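## Task

Wrap the pink wire around the reel, always turning the same way, until only a short total length is still unwrapped. Wire counts as wrapped only when it sits between the two flanges, not over their rims or inside the central hole. At the end the reel must lie flat and entirely within the painted ring. Neither the reel nor the wire may touch any other object or anything fixed to the table, such as an arm base. The result must stay in place without the robot holding it. Open the grippers, move the arms away, and then declare the scene finished yourself; ending the run any other way counts as failure.

## Robot and tools

ROBOT AND FRAME. There are two six-joint arms, left_arm and right_arm, each ending in a two-finger gripper. Joint order, used everywhere, is: waist, shoulder, elbow, wrist pitch, wrist yaw, wrist roll. All poses in results use one world frame: origin on the table surface midway between the arms, +x pointing out over the table, +z up, with left_arm on the +y side. The arm names do not refer to the left or right of any picture. The fingers point along the gripper's +z axis and close along its y axis; the reported end-effector point lies between the pads, roughly 1 cm short of the fingertips.

RESULT LINES. The state line gives, per arm, end_effector_position (metres, world frame; can be off, more so at long reach) and end_effector_quat_wxyz. Joint positions and Joint velocities list each arm's six joints (rad, rad/s) followed by the pad gap (m; 0.094 is fully open). Joint targets shows what the joints are currently being driven toward. grip_measured is the measured opening on the same -1..+1 scale you command. Step readings (after execute_actions) list joint angles at some control steps; HELD with an arm name means part of that arm's row was held back. Other flags: joint command not followed (clearance check altered targets), joint sent to its limit, FAULT, MOTOR HOT (from 75 °C) and OVER-TEMPERATURE FAULT (arm stopped at 90 °C; at 100 °C the arm goes limp and falls).

execute_actions(actions). actions is a list of up to 15 actions; each action is a table of up to 15 rows; each row is applied for one control step of 1/30 s, and a short table repeats its final row to fill 15 steps (0.5 s). A row always has 14 numbers in [-1, 1] for both arms together: left_arm's six joint values then its opening, then right_arm's six joint values then its opening. Joint values are offsets, scaled so 1.0 equals 1.202 rad (waist), 1.258 (shoulder), 1.238 (elbow), 2.073 (wrist pitch), 2.022 (wrist yaw and wrist roll). Every row's offset is counted from the angles the arm had when that action began, not from the previous row; for a call's first action that means the angles in the latest result. Openings are absolute: +1 fully open, -1 closed. An empty list just returns state and images.

JOINT RANGES (rad): waist -2.618 to 3.054, shoulder 0.000 to 3.142, elbow 0.000 to 3.142, wrist pitch -1.571 to 1.571, wrist yaw -1.571 to 1.571, wrist roll -2.094 to 2.094. Real ends may differ by up to 0.036. Asking a joint to go more than 0.036 beyond its range rejects that action for both arms; if the first action of a call fails this, or any action is malformed, nothing in the call runs.

move(target, speed, blocking). target is a single 14-number row as above, offsets measured from the Joint positions of the latest result that printed them. All joints travel together to arrive at the same time, so the hand follows a curve; duration 0.5 to 10 s. speed (rad/s, 0.01 to 2, default 0.5) caps the joint with the longest way to go. Openings are sent immediately. The move does not avoid obstacles or the other arm. blocking=false returns after 0.5 s while motion continues; check with wait(0) and do not send actions or moves until its end is reported, or call stop. The move: line reports the ending (done, off_target, moving, held, fault), limits=held or limits=none, and each arm's joint farthest from target.

wait(seconds): 0 to 10, arms keep their last command. stop(): brakes a running move; needs stopping distance. zoom_image(camera, region): region [x0, y0, x1, y1] in pixels, origin top-left, at most 504 by 504. finished_scene(scene): pass the current scene number; irreversible, reports success.

MOTION LIMITS. Each joint's target stays within a fixed lead of its measured angle: 0.202 rad waist, 0.258 shoulder, 0.238 elbow, 0.573 wrist pitch, 0.522 wrist yaw and roll. Targets that would move the hand over 70 mm from where it is are scaled back. Big moves take several actions; unfinished motion may need recommanding. Friction can leave a joint about 0.031 rad short, and smaller commands may not move it.

GRIPPING. To hold, command about 0.03 below grip_measured (less for a lighter grip). Readings may be off by about 1 mm per gripper. Pad force is roughly 50 to 62 N, weaker on thin parts. Holding loads heats motors.

CAMERAS (all 504x504): cam_head_left, cam_head_right, cam_high, cam_low, cam_left_wrist, cam_right_wrist. Calibration (K, distortion, T_world_to_cam) is supplied; fixed cameras may be off by a couple of degrees and several mm, wrist cameras follow reported joints.

CAUTIONS. Keep the arms from striking or pressing each other. Do not knock anything off the table. Touch slowly; fast contact or targets far beyond contact push hard. Loose items may get nudged occasionally, so recheck. Before finishing, release, retract clear of the reel and wire, and confirm everything rests on its own.

Each tool is called in YAML: its name, and indented under it one key for each argument.

## Session

I'll start by checking the current state of the scene.

execute_actions:
  actions: []

Scene clock: 0.00 s.
left_arm: end_effector_position=(+0.4198, -0.1107, +0.3191) grip_measured=+1.000 end_effector_quat_wxyz=(+0.527, +0.625, +0.544, -0.190) | right_arm: end_effector_position=(+0.5470, -0.3575, +0.2976) grip_measured=+1.000 end_effector_quat_wxyz=(+0.327, -0.154, +0.871, -0.332)
Joint names: [waist, shoulder, elbow, wrist pitch, wrist yaw, wrist roll]
Joint positions: left_arm=[-0.653  2.117  2.183 -0.513  0.531  0.747  0.094] | right_arm=[ 0.107  2.014  2.146 -0.852  0.541 -0.545  0.094]
Joint velocities: left_arm=[-0.007  0.002  0.002  0.066  0.037 -0.022  0.   ] | right_arm=[ 0.002  0.012  0.007  0.022 -0.037 -0.037  0.   ]
Joint targets: left_arm=[-0.653 2.117 2.183 -0.513 0.531 0.747] | right_arm=[0.107 2.014 2.146 -0.852 0.541 -0.545]

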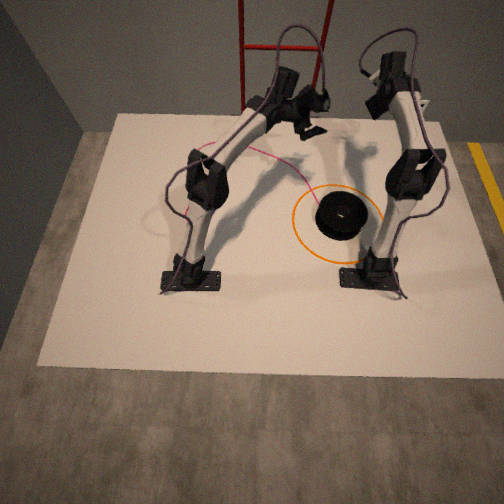

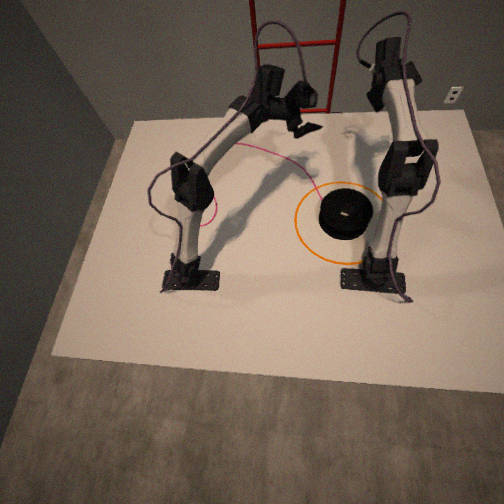

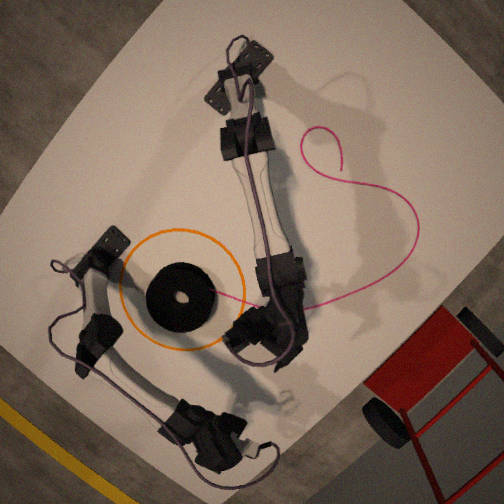

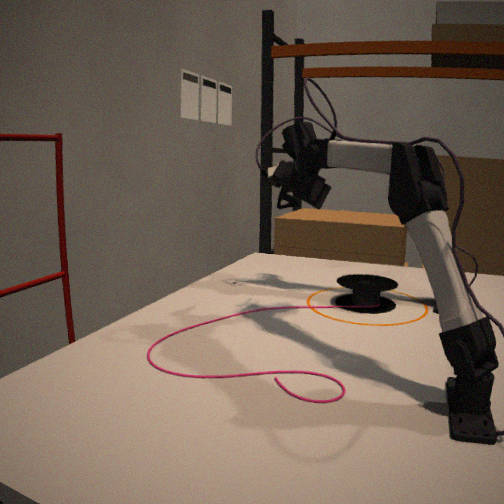

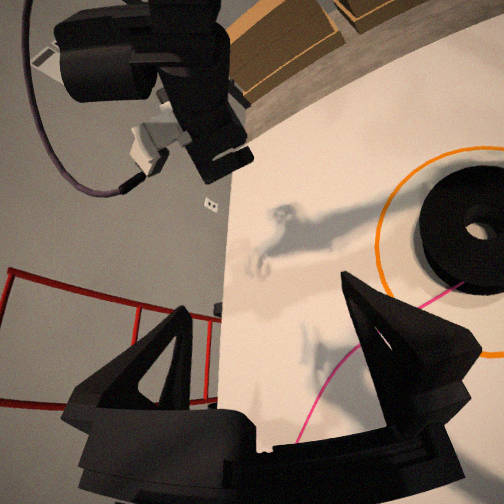

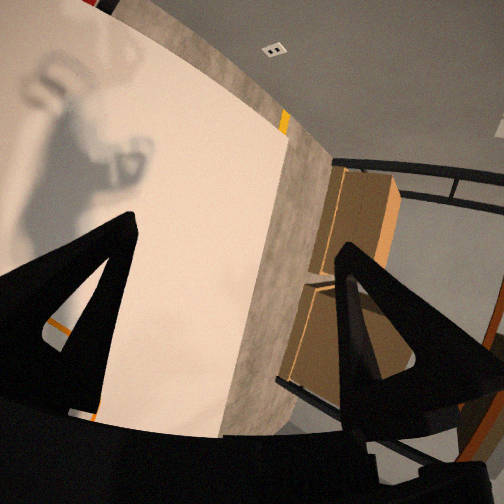

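zoom_image:
  camera: "cam_low"
  region: [290, 250, 450, 340]

zoom_image:
  camera: "cam_high"
  region: [100, 210, 270, 380]

Region (290, 250, 450, 340) of cam_low's 504x504 image, scaled by 3.150, with more detail than that image has; it fills the top 284 rows of this view, and the rest is white.

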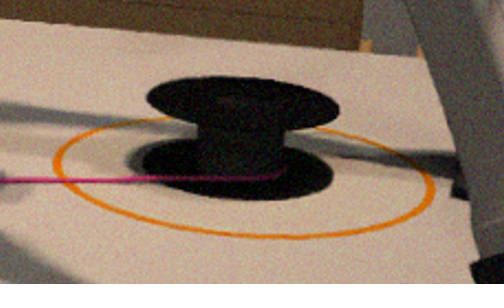

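Region (100, 210, 270, 380) of cam_high's 504x504 image, scaled by 2.965, with more detail than that image has.

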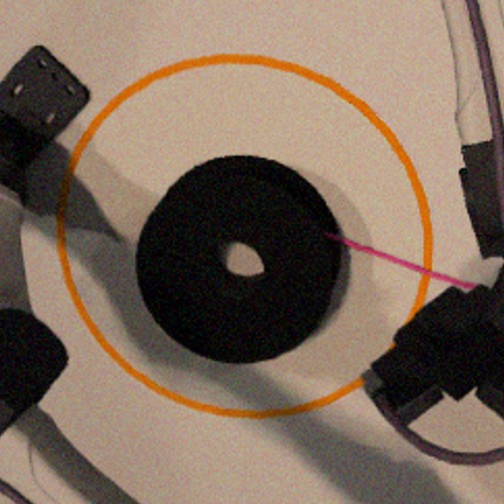

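move:
  target: [0.37, -0.48, -0.48, 0, 0, 0, 1, 0.134, -0.507, -0.6675, -0.319, -0.2676, 0.27, -1]
  speed: 0.6

Scene clock: 102.63 s.
left_arm: end_effector_position=(+0.4111, +0.1417, +0.3697) grip_measured=+1.000 end_effector_quat_wxyz=(+0.567, +0.491, +0.658, -0.065) | right_arm: end_effector_position=(+0.2294, -0.2542, +0.1738) grip_measured=-0.989 end_effector_quat_wxyz=(+0.009, -0.107, +0.994, -0.005)
Joint names: [waist, shoulder, elbow, wrist pitch, wrist yaw, wrist roll]
Joint positions: left_arm=[-0.213  1.524  1.616 -0.508  0.531  0.747  0.094] | right_arm=[ 0.259  1.393  1.337 -1.498  0.011 -0.007  0.   ]
Joint velocities: left_arm=[-0.017 -0.002 -0.027 -0.007 -0.037  0.066  0.   ] | right_arm=[-0.017 -0.012 -0.022  0.066 -0.066 -0.007 -0.001]
Joint targets: left_arm=[-0.209 1.513 1.588 -0.513 0.531 0.747] | right_arm=[0.268 1.376 1.319 -1.513 -0.000 0.001]
move: off_target (left_arm); limits=none; left_arm: farthest joint: the elbow, 0.027 radians from its target (0.594 radians at the start); right_arm: farthest joint: the elbow, 0.018 radians from its target (0.826 radians at the start)
camera_calibration (this result's frames):
cam_left_wrist: T_world_to_cam=[[-0.661041, -0.34109, -0.668343, 0.568608], [-0.125326, 0.928386, -0.349847, 0.0803913], [0.739809, -0.147503, -0.656449, 0.0931201], [0, 0, 0, 1]] pos_world=[0.317058, 0.133048, 0.469278]
cam_right_wrist: T_world_to_cam=[[0.401659, -0.915743, 0.00920786, -0.334289], [-0.628146, -0.26817, 0.730423, -0.0470864], [-0.66641, -0.299165, -0.682933, 0.295542], [0, 0, 0, 1]] pos_world=[0.301645, -0.230334, 0.239306]

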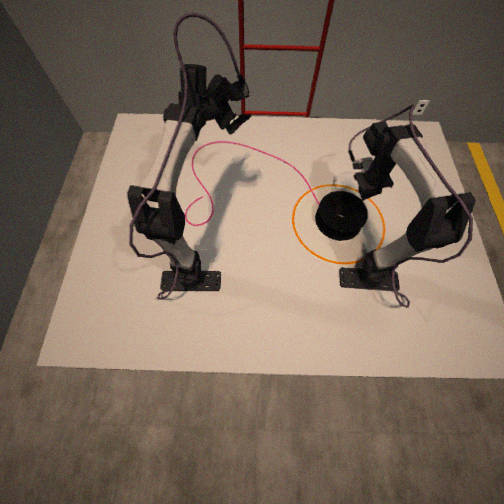

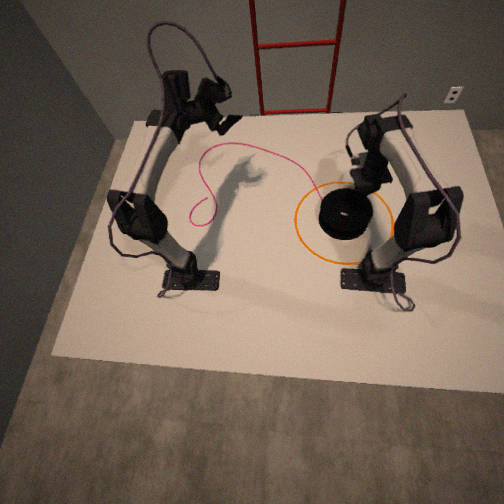

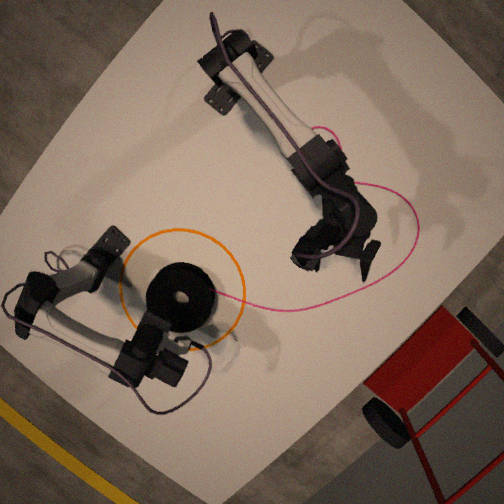

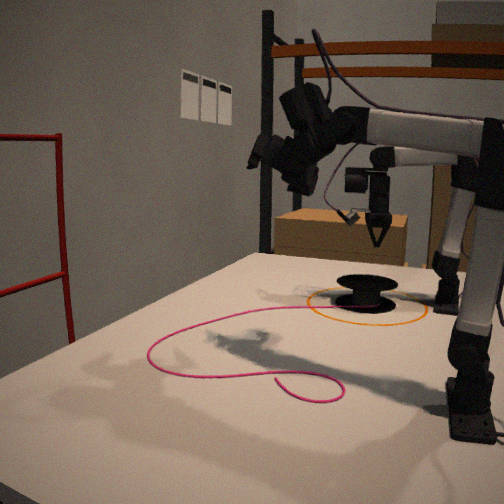

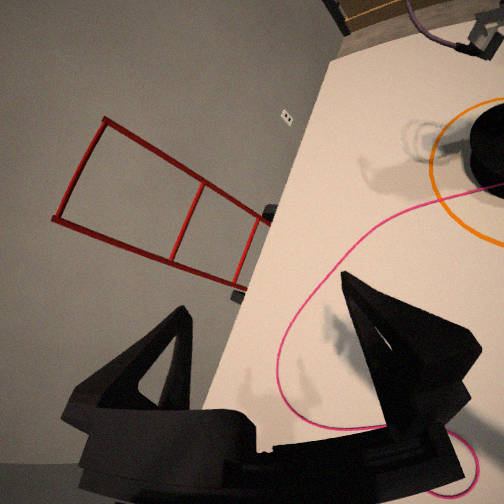

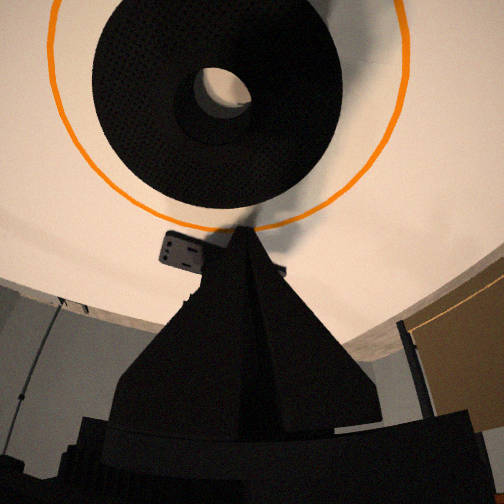

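zoom_image:
  camera: "cam_right_wrist"
  region: [80, 0, 360, 250]

Region (80, 0, 360, 250) of cam_right_wrist's 504x504 image, scaled by 1.800, with more detail than that image has; it fills the top 450 rows of this view, and the rest is white.

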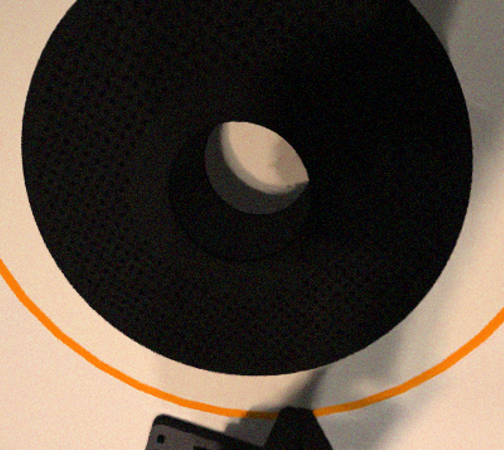

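zoom_image:
  camera: "cam_low"
  region: [320, 160, 440, 320]

Region (320, 160, 440, 320) of cam_low's 504x504 image, scaled by 3.150, with more detail than that image has; it fills the left 378 columns of this view, and the rest is white.

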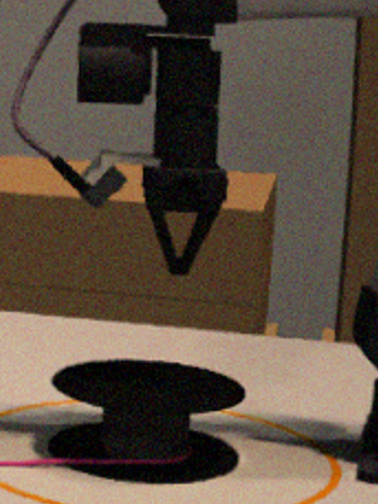

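move:
  target: [0, 0, 0, 0, 0, 0, 1, 0.082, 0.0985, -0.16, 0.1414, -0.005, 0.99, -1]
  speed: 1.0

Scene clock: 149.10 s.
left_arm: end_effector_position=(+0.4111, +0.1417, +0.3697) grip_measured=+1.000 end_effector_quat_wxyz=(+0.567, +0.491, +0.658, -0.065) | right_arm: end_effector_position=(+0.2520, -0.2263, +0.1054) grip_measured=-0.989 end_effector_quat_wxyz=(+0.007, +0.748, +0.664, +0.002)
Joint names: [waist, shoulder, elbow, wrist pitch, wrist yaw, wrist roll]
Joint positions: left_arm=[-0.213  1.524  1.616 -0.508  0.531  0.747  0.094] | right_arm=[ 0.348  1.499  1.157 -1.22   0.011  1.986  0.   ]
Joint velocities: left_arm=[-0.002 -0.002 -0.007 -0.037 -0.037  0.037  0.   ] | right_arm=[-0.007 -0.007  0.007  0.022 -0.037 -0.007  0.001]
Joint targets: left_arm=[-0.213 1.524 1.616 -0.508 0.531 0.747] | right_arm=[0.358 1.516 1.139 -1.204 0.001 1.995]
move: done; limits=none; left_arm: farthest joint: the waist, 0.000 radians from its target (0.000 radians at the start); right_arm: farthest joint: the shoulder, 0.018 radians from its target (0.124 radians at the start)
camera_calibration (this result's frames):
cam_left_wrist: T_world_to_cam=[[-0.661041, -0.34109, -0.668343, 0.568608], [-0.125326, 0.928386, -0.349847, 0.0803913], [0.739809, -0.147503, -0.656449, 0.0931201], [0, 0, 0, 1]] pos_world=[0.317058, 0.133048, 0.469278]
cam_right_wrist: T_world_to_cam=[[-0.996702, -0.0795101, -0.0161978, 0.227119], [-0.0657761, 0.67479, 0.735073, 0.0957524], [-0.0475156, 0.733714, -0.677795, 0.349366], [0, 0, 0, 1]] pos_world=[0.249269, -0.302889, 0.170092]

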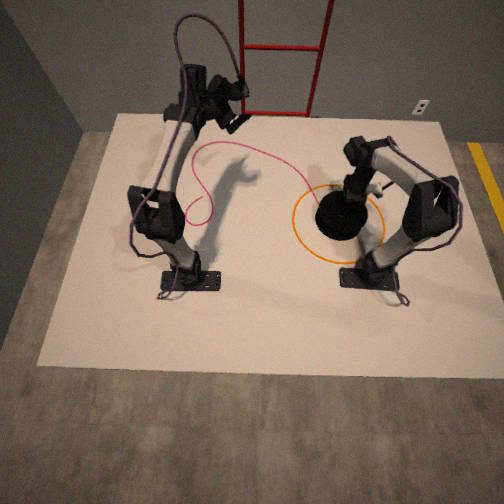

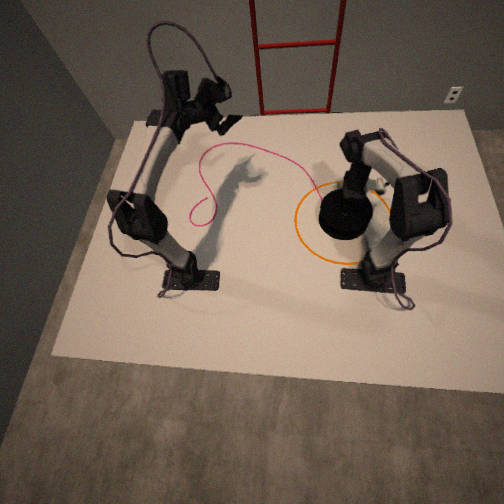

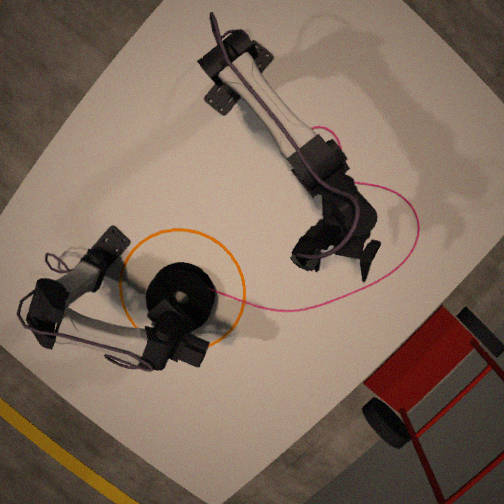

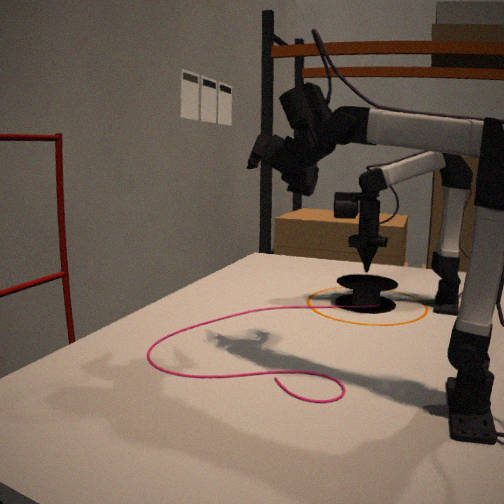

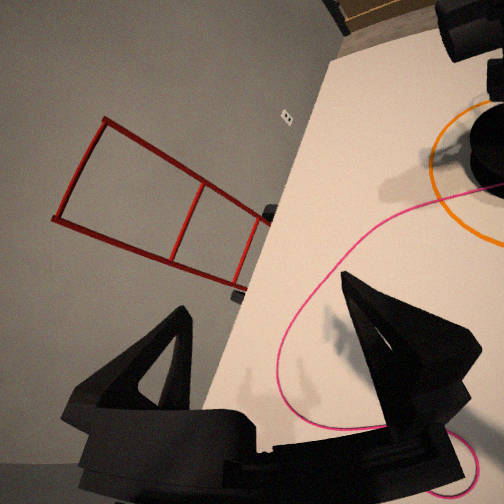

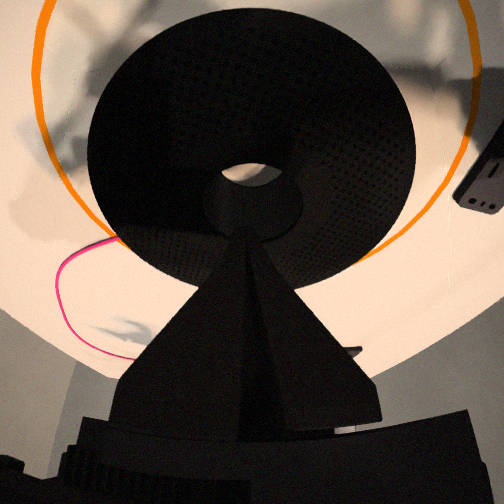

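zoom_image:
  camera: "cam_right_wrist"
  region: [170, 130, 330, 290]

zoom_image:
  camera: "cam_low"
  region: [310, 200, 430, 320]

Region (170, 130, 330, 290) of cam_right_wrist's 504x504 image, scaled by 3.150, with more detail than that image has.

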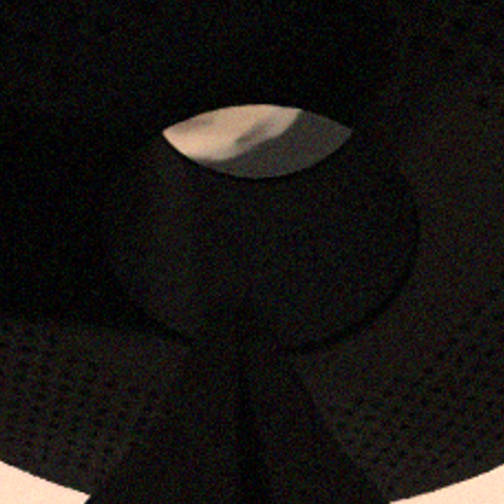

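Region (310, 200, 430, 320) of cam_low's 504x504 image, scaled by 4.200, with more detail than that image has.

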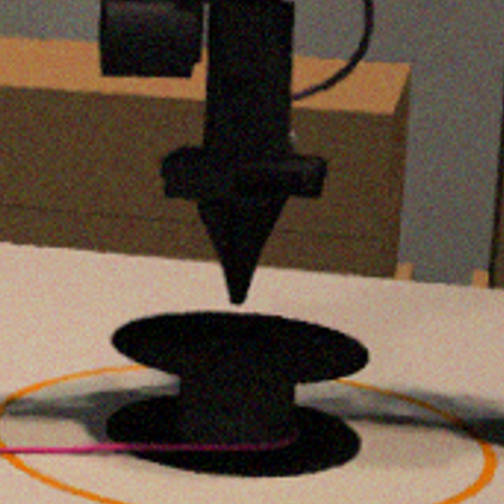

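move:
  target: [0, 0, 0, 0, 0, 0, 1, 0.015, 0.062, -0.167, 0.1237, 0, 0.05, -1]
  speed: 0.2

Scene clock: 166.73 s.
left_arm: end_effector_position=(+0.4111, +0.1417, +0.3697) grip_measured=+1.000 end_effector_quat_wxyz=(+0.567, +0.491, +0.658, -0.065) | right_arm: end_effector_position=(+0.2505, -0.2243, +0.0446) grip_measured=-0.989 end_effector_quat_wxyz=(+0.004, +0.775, +0.632, -0.003)
Joint names: [waist, shoulder, elbow, wrist pitch, wrist yaw, wrist roll]
Joint positions: left_arm=[-0.213  1.524  1.616 -0.508  0.531  0.747  0.094] | right_arm=[ 0.357  1.56   0.968 -0.981  0.011  2.079  0.   ]
Joint velocities: left_arm=[ 0.007  0.002  0.012  0.066  0.022 -0.051  0.   ] | right_arm=[ 0.007 -0.002  0.007 -0.007 -0.022 -0.022  0.001]
Joint targets: left_arm=[-0.213 1.524 1.616 -0.508 0.531 0.747] | right_arm=[0.366 1.577 0.950 -0.964 0.011 2.087]
move: done; limits=none; left_arm: farthest joint: the waist, 0.000 radians from its target (0.000 radians at the start); right_arm: farthest joint: the shoulder, 0.017 radians from its target (0.078 radians at the start)
camera_calibration (this result's frames):
cam_left_wrist: T_world_to_cam=[[-0.661041, -0.34109, -0.668343, 0.568608], [-0.125326, 0.928386, -0.349847, 0.0803913], [0.739809, -0.147503, -0.656449, 0.0931201], [0, 0, 0, 1]] pos_world=[0.317058, 0.133048, 0.469278]
cam_right_wrist: T_world_to_cam=[[-0.999973, 0.00428868, -0.00602374, 0.243922], [-0.00150361, 0.679676, 0.733511, 0.124077], [0.00723998, 0.7335, -0.679651, 0.292978], [0, 0, 0, 1]] pos_world=[0.241981, -0.300278, 0.10958]

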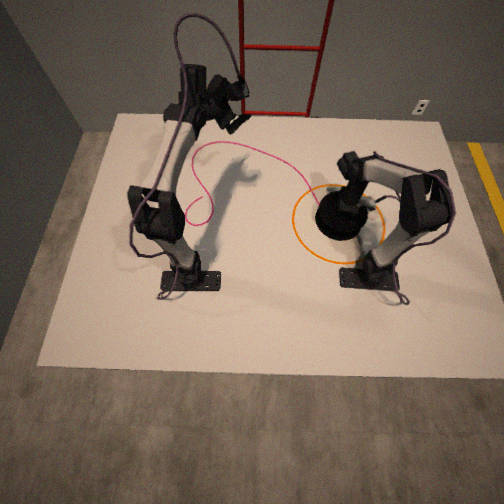

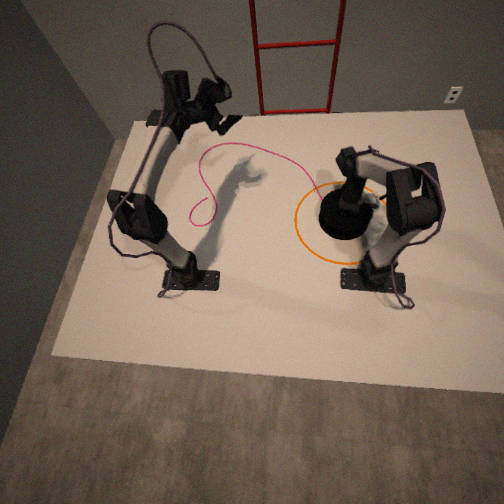

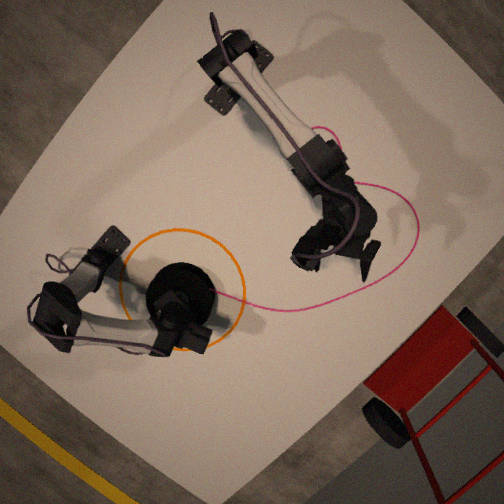

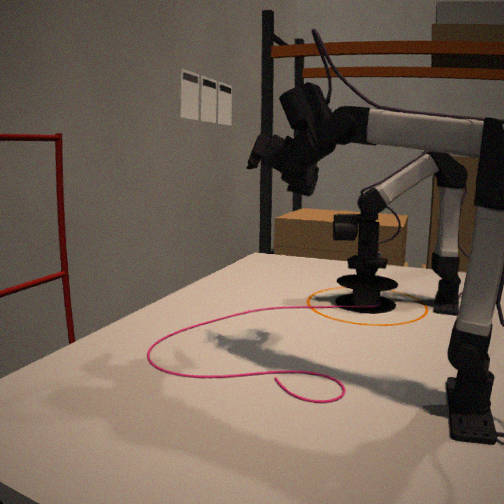

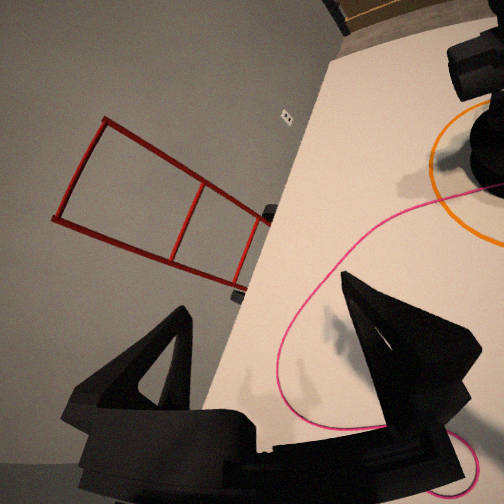

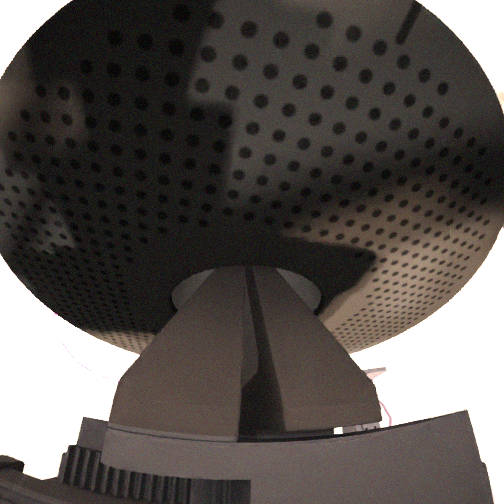

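execute_actions:
  actions:
    - [[0,0,0,0,0,0,1,0,0,0,0,0,0,-0.9],[0,0,0,0,0,0,1,0,0,0,0,0,0,-0.88],[0,0,0,0,0,0,1,0,0,0,0,0,0,-0.86],[0,0,0,0,0,0,1,0,0,0,0,0,0,-0.84],[0,0,0,0,0,0,1,0,0,0,0,0,0,-0.82],[0,0,0,0,0,0,1,0,0,0,0,0,0,-0.80],[0,0,0,0,0,0,1,0,0,0,0,0,0,-0.78],[0,0,0,0,0,0,1,0,0,0,0,0,0,-0.76],[0,0,0,0,0,0,1,0,0,0,0,0,0,-0.75]]

Scene clock: 172.50 s.
left_arm: end_effector_position=(+0.4111, +0.1417, +0.3697) grip_measured=+1.000 end_effector_quat_wxyz=(+0.567, +0.491, +0.658, -0.065) | right_arm: end_effector_position=(+0.2505, -0.2242, +0.0446) grip_measured=-0.752 end_effector_quat_wxyz=(+0.004, +0.775, +0.632, -0.003)
Joint names: [waist, shoulder, elbow, wrist pitch, wrist yaw, wrist roll]
Joint positions: left_arm=[-0.213  1.524  1.616 -0.508  0.531  0.747  0.094] | right_arm=[ 0.357  1.56   0.968 -0.98   0.01   2.08   0.012]
Joint velocities: left_arm=[-0.007 -0.017  0.022 -0.051  0.022 -0.022  0.   ] | right_arm=[-0.017 -0.007  0.012  0.051  0.051 -0.037 -0.001]
Joint targets: left_arm=[-0.213 1.524 1.616 -0.508 0.531 0.747] | right_arm=[0.357 1.560 0.968 -0.981 0.010 2.080]
Step readings (joint positions):
0: left_arm=[-0.213 1.524 1.616 -0.508 0.531 0.747] | right_arm=[0.357 1.560 0.968 -0.980 0.011 2.080]
1: left_arm=[-0.213 1.524 1.616 -0.508 0.531 0.747] | right_arm=[0.357 1.560 0.968 -0.980 0.010 2.080]
2: left_arm=[-0.213 1.524 1.616 -0.508 0.531 0.747] | right_arm=[0.357 1.560 0.968 -0.980 0.010 2.080]
4: left_arm=[-0.213 1.524 1.616 -0.508 0.531 0.747] | right_arm=[0.357 1.560 0.968 -0.980 0.010 2.080]
8: left_arm=[-0.213 1.524 1.616 -0.508 0.531 0.747] | right_arm=[0.357 1.560 0.968 -0.980 0.010 2.080]
15: Joint positions above
camera_calibration (this result's frames):
cam_left_wrist: T_world_to_cam=[[-0.661041, -0.34109, -0.668343, 0.568608], [-0.125326, 0.928386, -0.349847, 0.0803913], [0.739809, -0.147503, -0.656449, 0.0931201], [0, 0, 0, 1]] pos_world=[0.317058, 0.133048, 0.469278]
cam_right_wrist: T_world_to_cam=[[-0.99997, 0.00467693, -0.00615803, 0.244064], [-0.00134464, 0.679058, 0.734084, 0.123771], [0.00761492, 0.73407, -0.679031, 0.292871], [0, 0, 0, 1]] pos_world=[0.241993, -0.300176, 0.109513]

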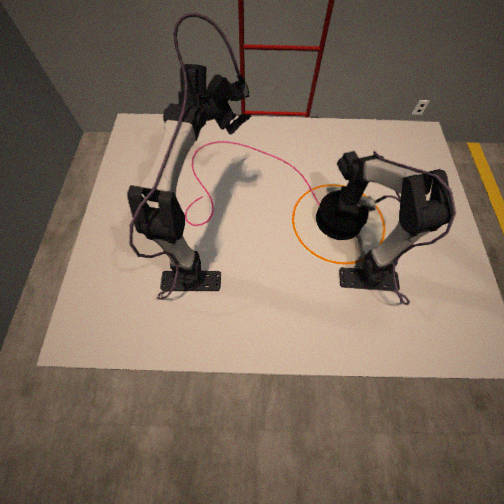

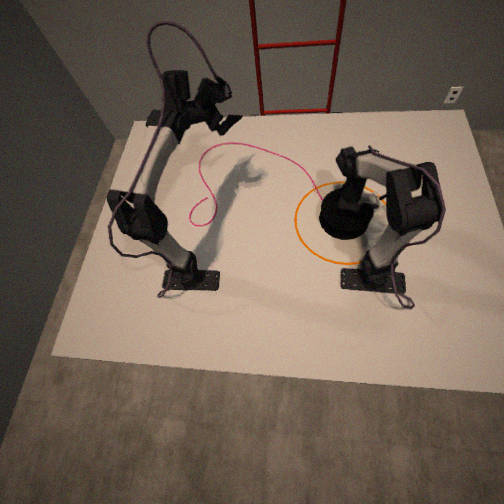

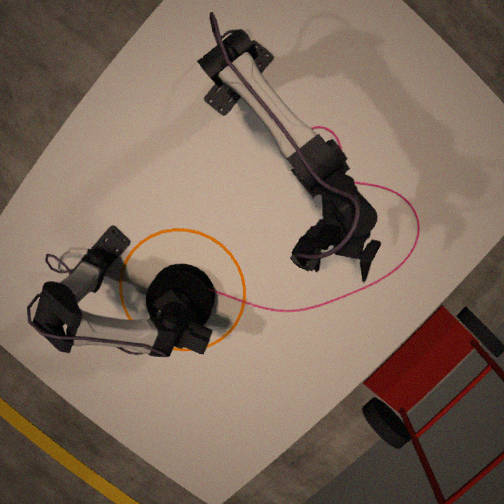

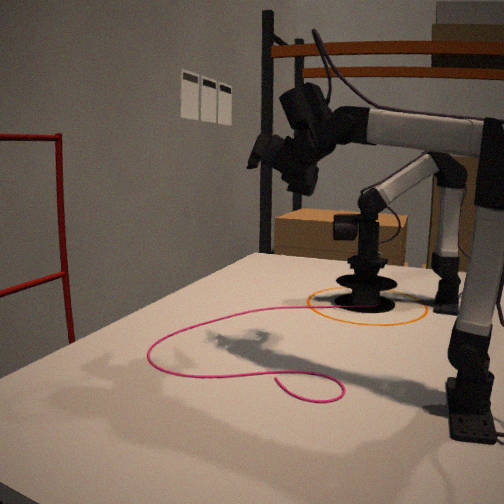

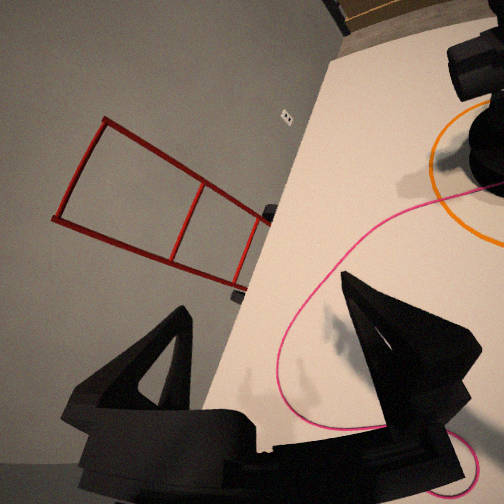

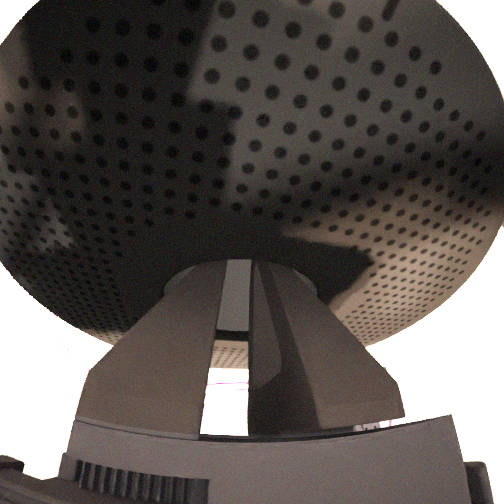

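execute_actions:
  actions:
    - [[0,0,0,0,0,0,1,0,0,0,0,0,0,-0.74],[0,0,0,0,0,0,1,0,0,0,0,0,0,-0.73],[0,0,0,0,0,0,1,0,0,0,0,0,0,-0.72],[0,0,0,0,0,0,1,0,0,0,0,0,0,-0.71],[0,0,0,0,0,0,1,0,0,0,0,0,0,-0.70],[0,0,0,0,0,0,1,0,0,0,0,0,0,-0.69],[0,0,0,0,0,0,1,0,0,0,0,0,0,-0.68],[0,0,0,0,0,0,1,0,0,0,0,0,0,-0.67]]

Scene clock: 177.07 s.
left_arm: end_effector_position=(+0.4111, +0.1417, +0.3697) grip_measured=+1.000 end_effector_quat_wxyz=(+0.567, +0.491, +0.658, -0.065) | right_arm: end_effector_position=(+0.2505, -0.2242, +0.0446) grip_measured=-0.673 end_effector_quat_wxyz=(+0.004, +0.775, +0.632, -0.003)
Joint names: [waist, shoulder, elbow, wrist pitch, wrist yaw, wrist roll]
Joint positions: left_arm=[-0.213  1.524  1.616 -0.508  0.531  0.747  0.094] | right_arm=[ 0.357  1.56   0.968 -0.98   0.01   2.08   0.015]
Joint velocities: left_arm=[-0.002 -0.002 -0.017 -0.066 -0.037  0.007  0.   ] | right_arm=[ 0.002 -0.007  0.012 -0.051 -0.022 -0.022 -0.   ]
Joint targets: left_arm=[-0.213 1.524 1.616 -0.508 0.531 0.747] | right_arm=[0.357 1.560 0.968 -0.980 0.010 2.080]
Step readings (joint positions):
0: left_arm=[-0.213 1.524 1.616 -0.508 0.531 0.747] | right_arm=[0.357 1.560 0.968 -0.980 0.010 2.080]
1: left_arm=[-0.213 1.524 1.616 -0.508 0.531 0.747] | right_arm=[0.357 1.560 0.968 -0.980 0.010 2.080]
2: left_arm=[-0.213 1.524 1.616 -0.508 0.531 0.747] | right_arm=[0.357 1.560 0.968 -0.980 0.010 2.080]
4: left_arm=[-0.213 1.524 1.616 -0.508 0.531 0.747] | right_arm=[0.357 1.560 0.968 -0.980 0.010 2.080]
8: left_arm=[-0.213 1.524 1.616 -0.508 0.531 0.747] | right_arm=[0.357 1.560 0.968 -0.980 0.010 2.080]
15: Joint positions above
camera_calibration (this result's frames):
cam_left_wrist: T_world_to_cam=[[-0.661041, -0.34109, -0.668343, 0.568608], [-0.125326, 0.928386, -0.349847, 0.0803913], [0.739809, -0.147503, -0.656449, 0.0931201], [0, 0, 0, 1]] pos_world=[0.317058, 0.133048, 0.469278]
cam_right_wrist: T_world_to_cam=[[-0.99997, 0.00467693, -0.00615803, 0.244064], [-0.00134464, 0.679058, 0.734084, 0.123771], [0.00761492, 0.73407, -0.679031, 0.292871], [0, 0, 0, 1]] pos_world=[0.241993, -0.300176, 0.109513]

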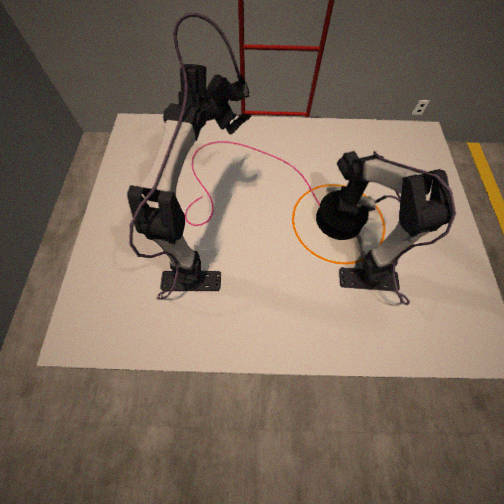

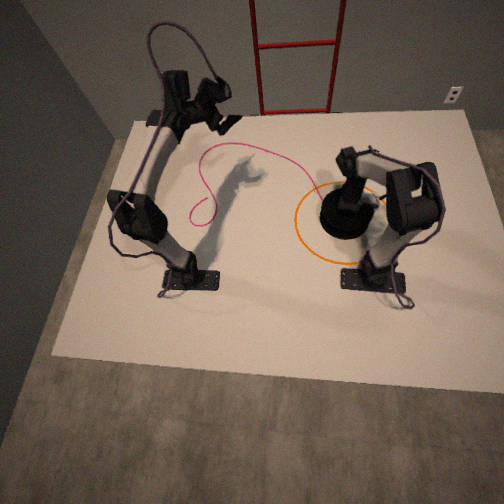

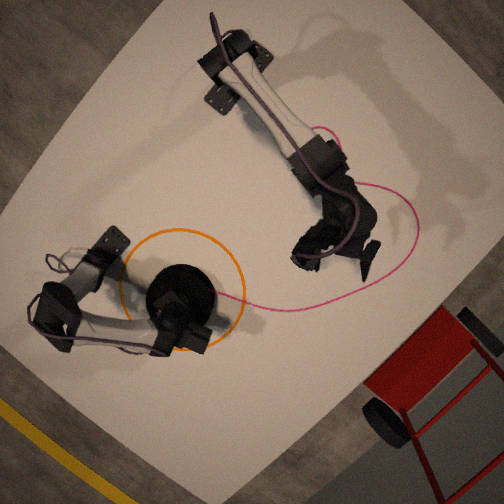

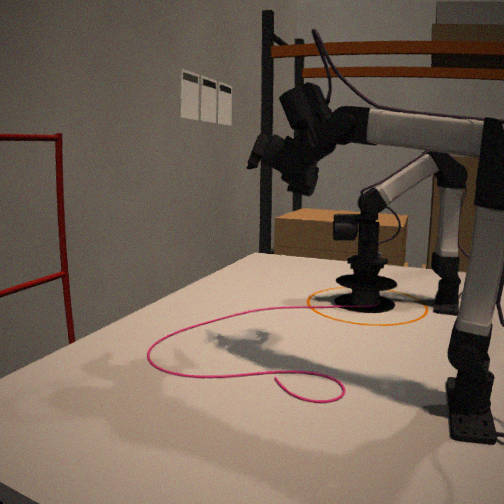

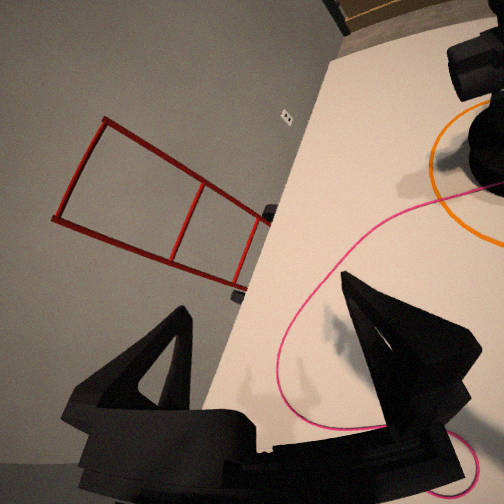

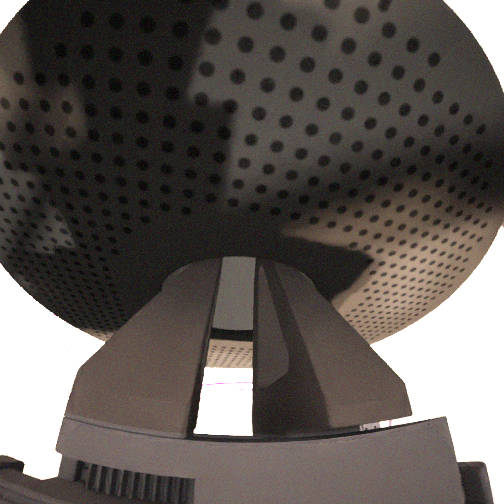

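execute_actions:
  actions:
    - [[0,0,0,0,0,0,1,0,0,0,0,0,0,-0.66],[0,0,0,0,0,0,1,0,0,0,0,0,0,-0.65],[0,0,0,0,0,0,1,0,0,0,0,0,0,-0.64],[0,0,0,0,0,0,1,0,0,0,0,0,0,-0.63],[0,0,0,0,0,0,1,0,0,0,0,0,0,-0.62],[0,0,0,0,0,0,1,0,0,0,0,0,0,-0.61],[0,0,0,0,0,0,1,0,0,0,0,0,0,-0.60],[0,0,0,0,0,0,1,0,0,0,0,0,0,-0.59]]

Scene clock: 180.77 s.
left_arm: end_effector_position=(+0.4111, +0.1417, +0.3697) grip_measured=+1.000 end_effector_quat_wxyz=(+0.567, +0.491, +0.658, -0.065) | right_arm: end_effector_position=(+0.2503, -0.2242, +0.0456) grip_measured=-0.600 end_effector_quat_wxyz=(+0.004, +0.775, +0.632, -0.004)
Joint names: [waist, shoulder, elbow, wrist pitch, wrist yaw, wrist roll]
Joint positions: left_arm=[-0.213  1.524  1.616 -0.508  0.531  0.747  0.094] | right_arm=[ 0.357  1.56   0.972 -0.987  0.01   2.079  0.019]
Joint velocities: left_arm=[ 0.007 -0.007  0.012 -0.051  0.037 -0.007  0.   ] | right_arm=[-0.002 -0.007 -0.022 -0.051 -0.081 -0.007  0.   ]
Joint targets: left_arm=[-0.213 1.524 1.616 -0.508 0.531 0.747] | right_arm=[0.357 1.560 0.968 -0.981 0.010 2.080]
Step readings (joint positions):
0: left_arm=[-0.213 1.524 1.616 -0.508 0.531 0.747] | right_arm=[0.357 1.560 0.968 -0.980 0.010 2.080]
1: left_arm=[-0.213 1.524 1.616 -0.508 0.531 0.747] | right_arm=[0.357 1.560 0.968 -0.980 0.010 2.080]
2: left_arm=[-0.213 1.524 1.616 -0.508 0.531 0.747] | right_arm=[0.357 1.560 0.968 -0.980 0.010 2.080]
4: left_arm=[-0.213 1.524 1.616 -0.508 0.531 0.747] | right_arm=[0.357 1.560 0.968 -0.981 0.010 2.080]
8: left_arm=[-0.213 1.524 1.616 -0.508 0.531 0.747] | right_arm=[0.357 1.560 0.971 -0.986 0.010 2.079]
15: Joint positions above
camera_calibration (this result's frames):
cam_left_wrist: T_world_to_cam=[[-0.661041, -0.34109, -0.668343, 0.568608], [-0.125326, 0.928386, -0.349847, 0.0803913], [0.739809, -0.147503, -0.656449, 0.0931201], [0, 0, 0, 1]] pos_world=[0.317058, 0.133048, 0.469278]
cam_right_wrist: T_world_to_cam=[[-0.999987, 0.00352867, -0.00360311, 0.243421], [-0.000244782, 0.679647, 0.73354, 0.12298], [0.00503726, 0.733531, -0.679637, 0.294166], [0, 0, 0, 1]] pos_world=[0.241966, -0.300222, 0.110592]

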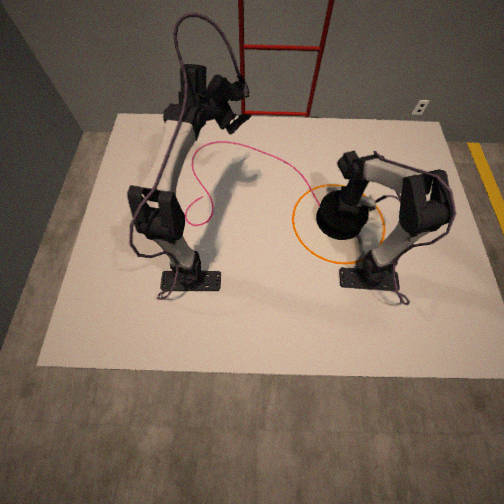

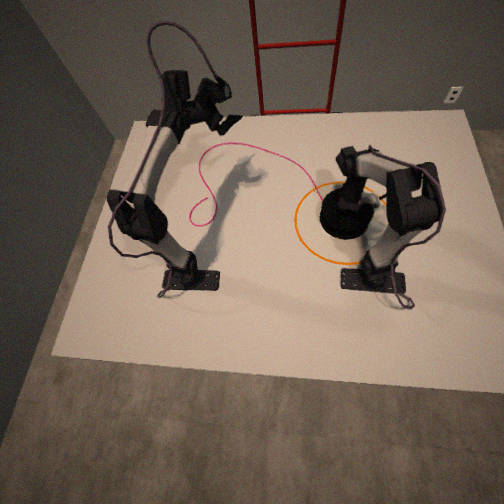

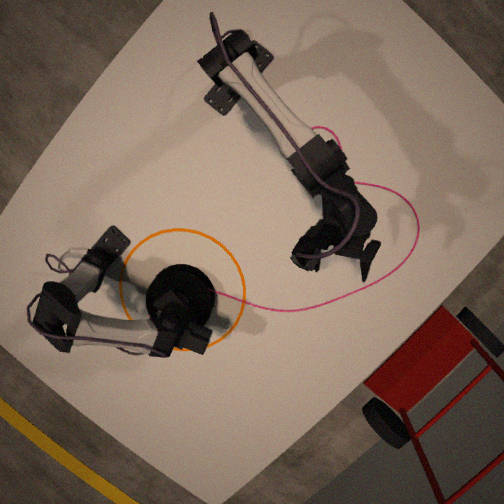

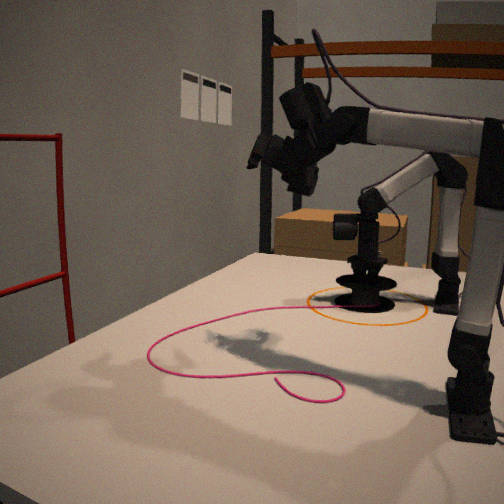

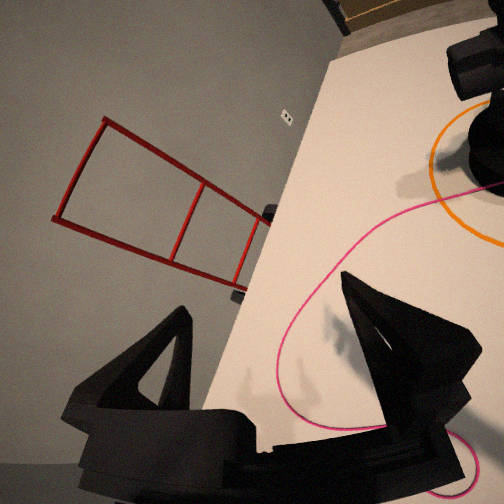

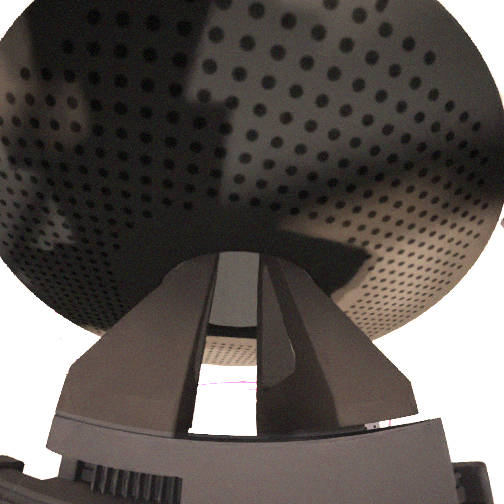

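move:
  target: [0, 0, 0, 0, 0, 0, 1, 0, 0, -0.003, 0.003, 0, -0.5, -0.59]
  speed: 0.6

Scene clock: 186.23 s.
left_arm: end_effector_position=(+0.4111, +0.1417, +0.3697) grip_measured=+1.000 end_effector_quat_wxyz=(+0.567, +0.491, +0.658, -0.065) | right_arm: end_effector_position=(+0.2507, -0.2245, +0.0459) grip_measured=-0.596 end_effector_quat_wxyz=(+0.003, +0.382, +0.924, -0.006)
Joint names: [waist, shoulder, elbow, wrist pitch, wrist yaw, wrist roll]
Joint positions: left_arm=[-0.213  1.524  1.616 -0.508  0.531  0.747  0.094] | right_arm=[ 0.357  1.56   0.973 -0.987  0.012  1.09   0.019]
Joint velocities: left_arm=[-0.007  0.007 -0.002 -0.051  0.022  0.022  0.   ] | right_arm=[-0.007  0.002  0.012 -0.007 -0.095  0.022 -0.   ]
Joint targets: left_arm=[-0.213 1.524 1.616 -0.508 0.531 0.747] | right_arm=[0.357 1.560 0.968 -0.981 0.010 1.067]
move: off_target (right_arm); limits=none; left_arm: farthest joint: the waist, 0.000 radians from its target (0.000 radians at the start); right_arm: farthest joint: the wrist roll, 0.022 radians from its target (1.011 radians at the start)
camera_calibration (this result's frames):
cam_left_wrist: T_world_to_cam=[[-0.661041, -0.34109, -0.668343, 0.568608], [-0.125326, 0.928386, -0.349847, 0.0803913], [0.739809, -0.147503, -0.656449, 0.0931201], [0, 0, 0, 1]] pos_world=[0.317058, 0.133048, 0.469278]
cam_right_wrist: T_world_to_cam=[[-0.552365, -0.833586, 0.00521597, -0.0566729], [-0.562245, 0.377169, 0.735952, 0.195851], [-0.615446, 0.403581, -0.677014, 0.375923], [0, 0, 0, 1]] pos_world=[0.310172, -0.272826, 0.110664]

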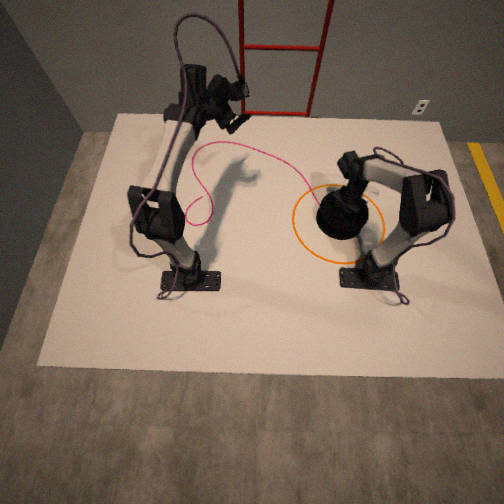

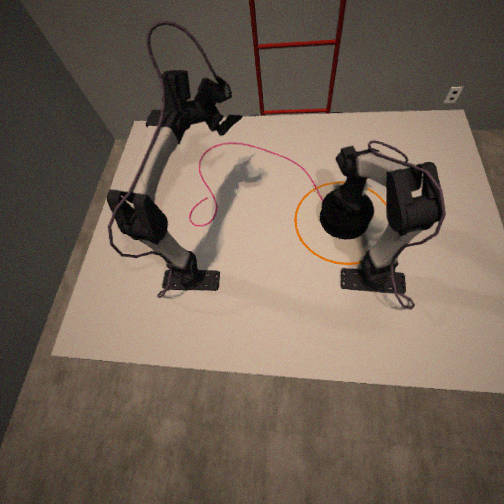

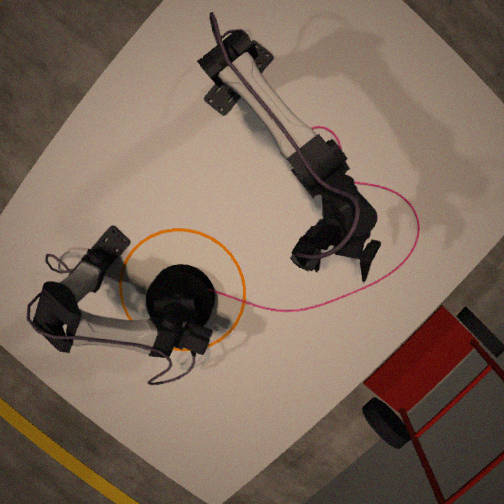

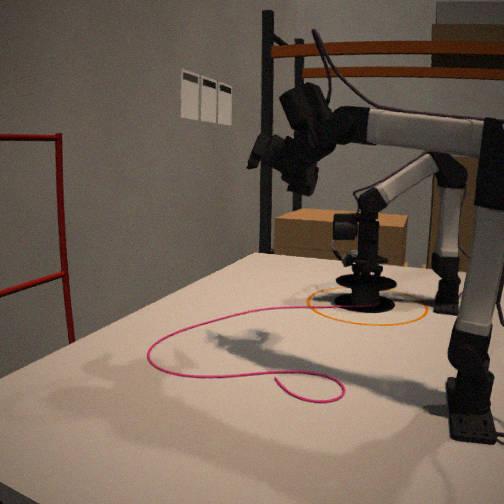

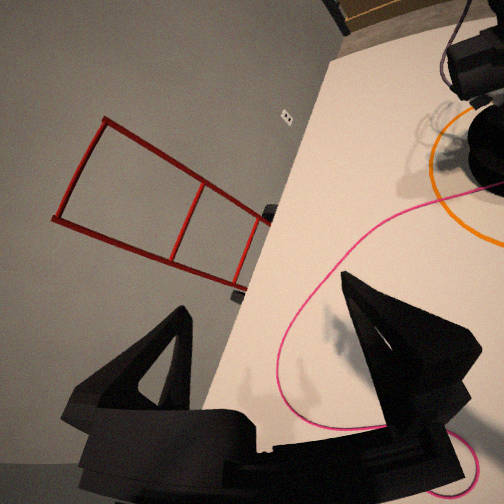

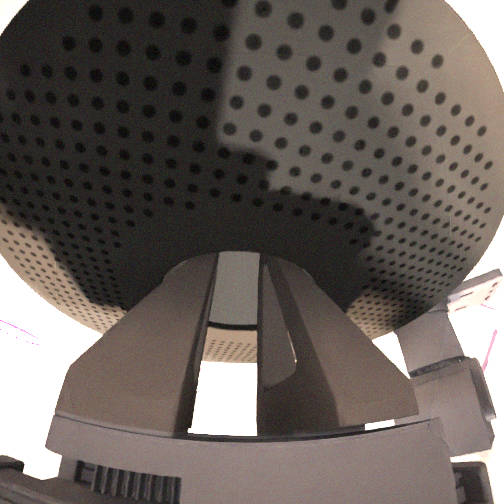

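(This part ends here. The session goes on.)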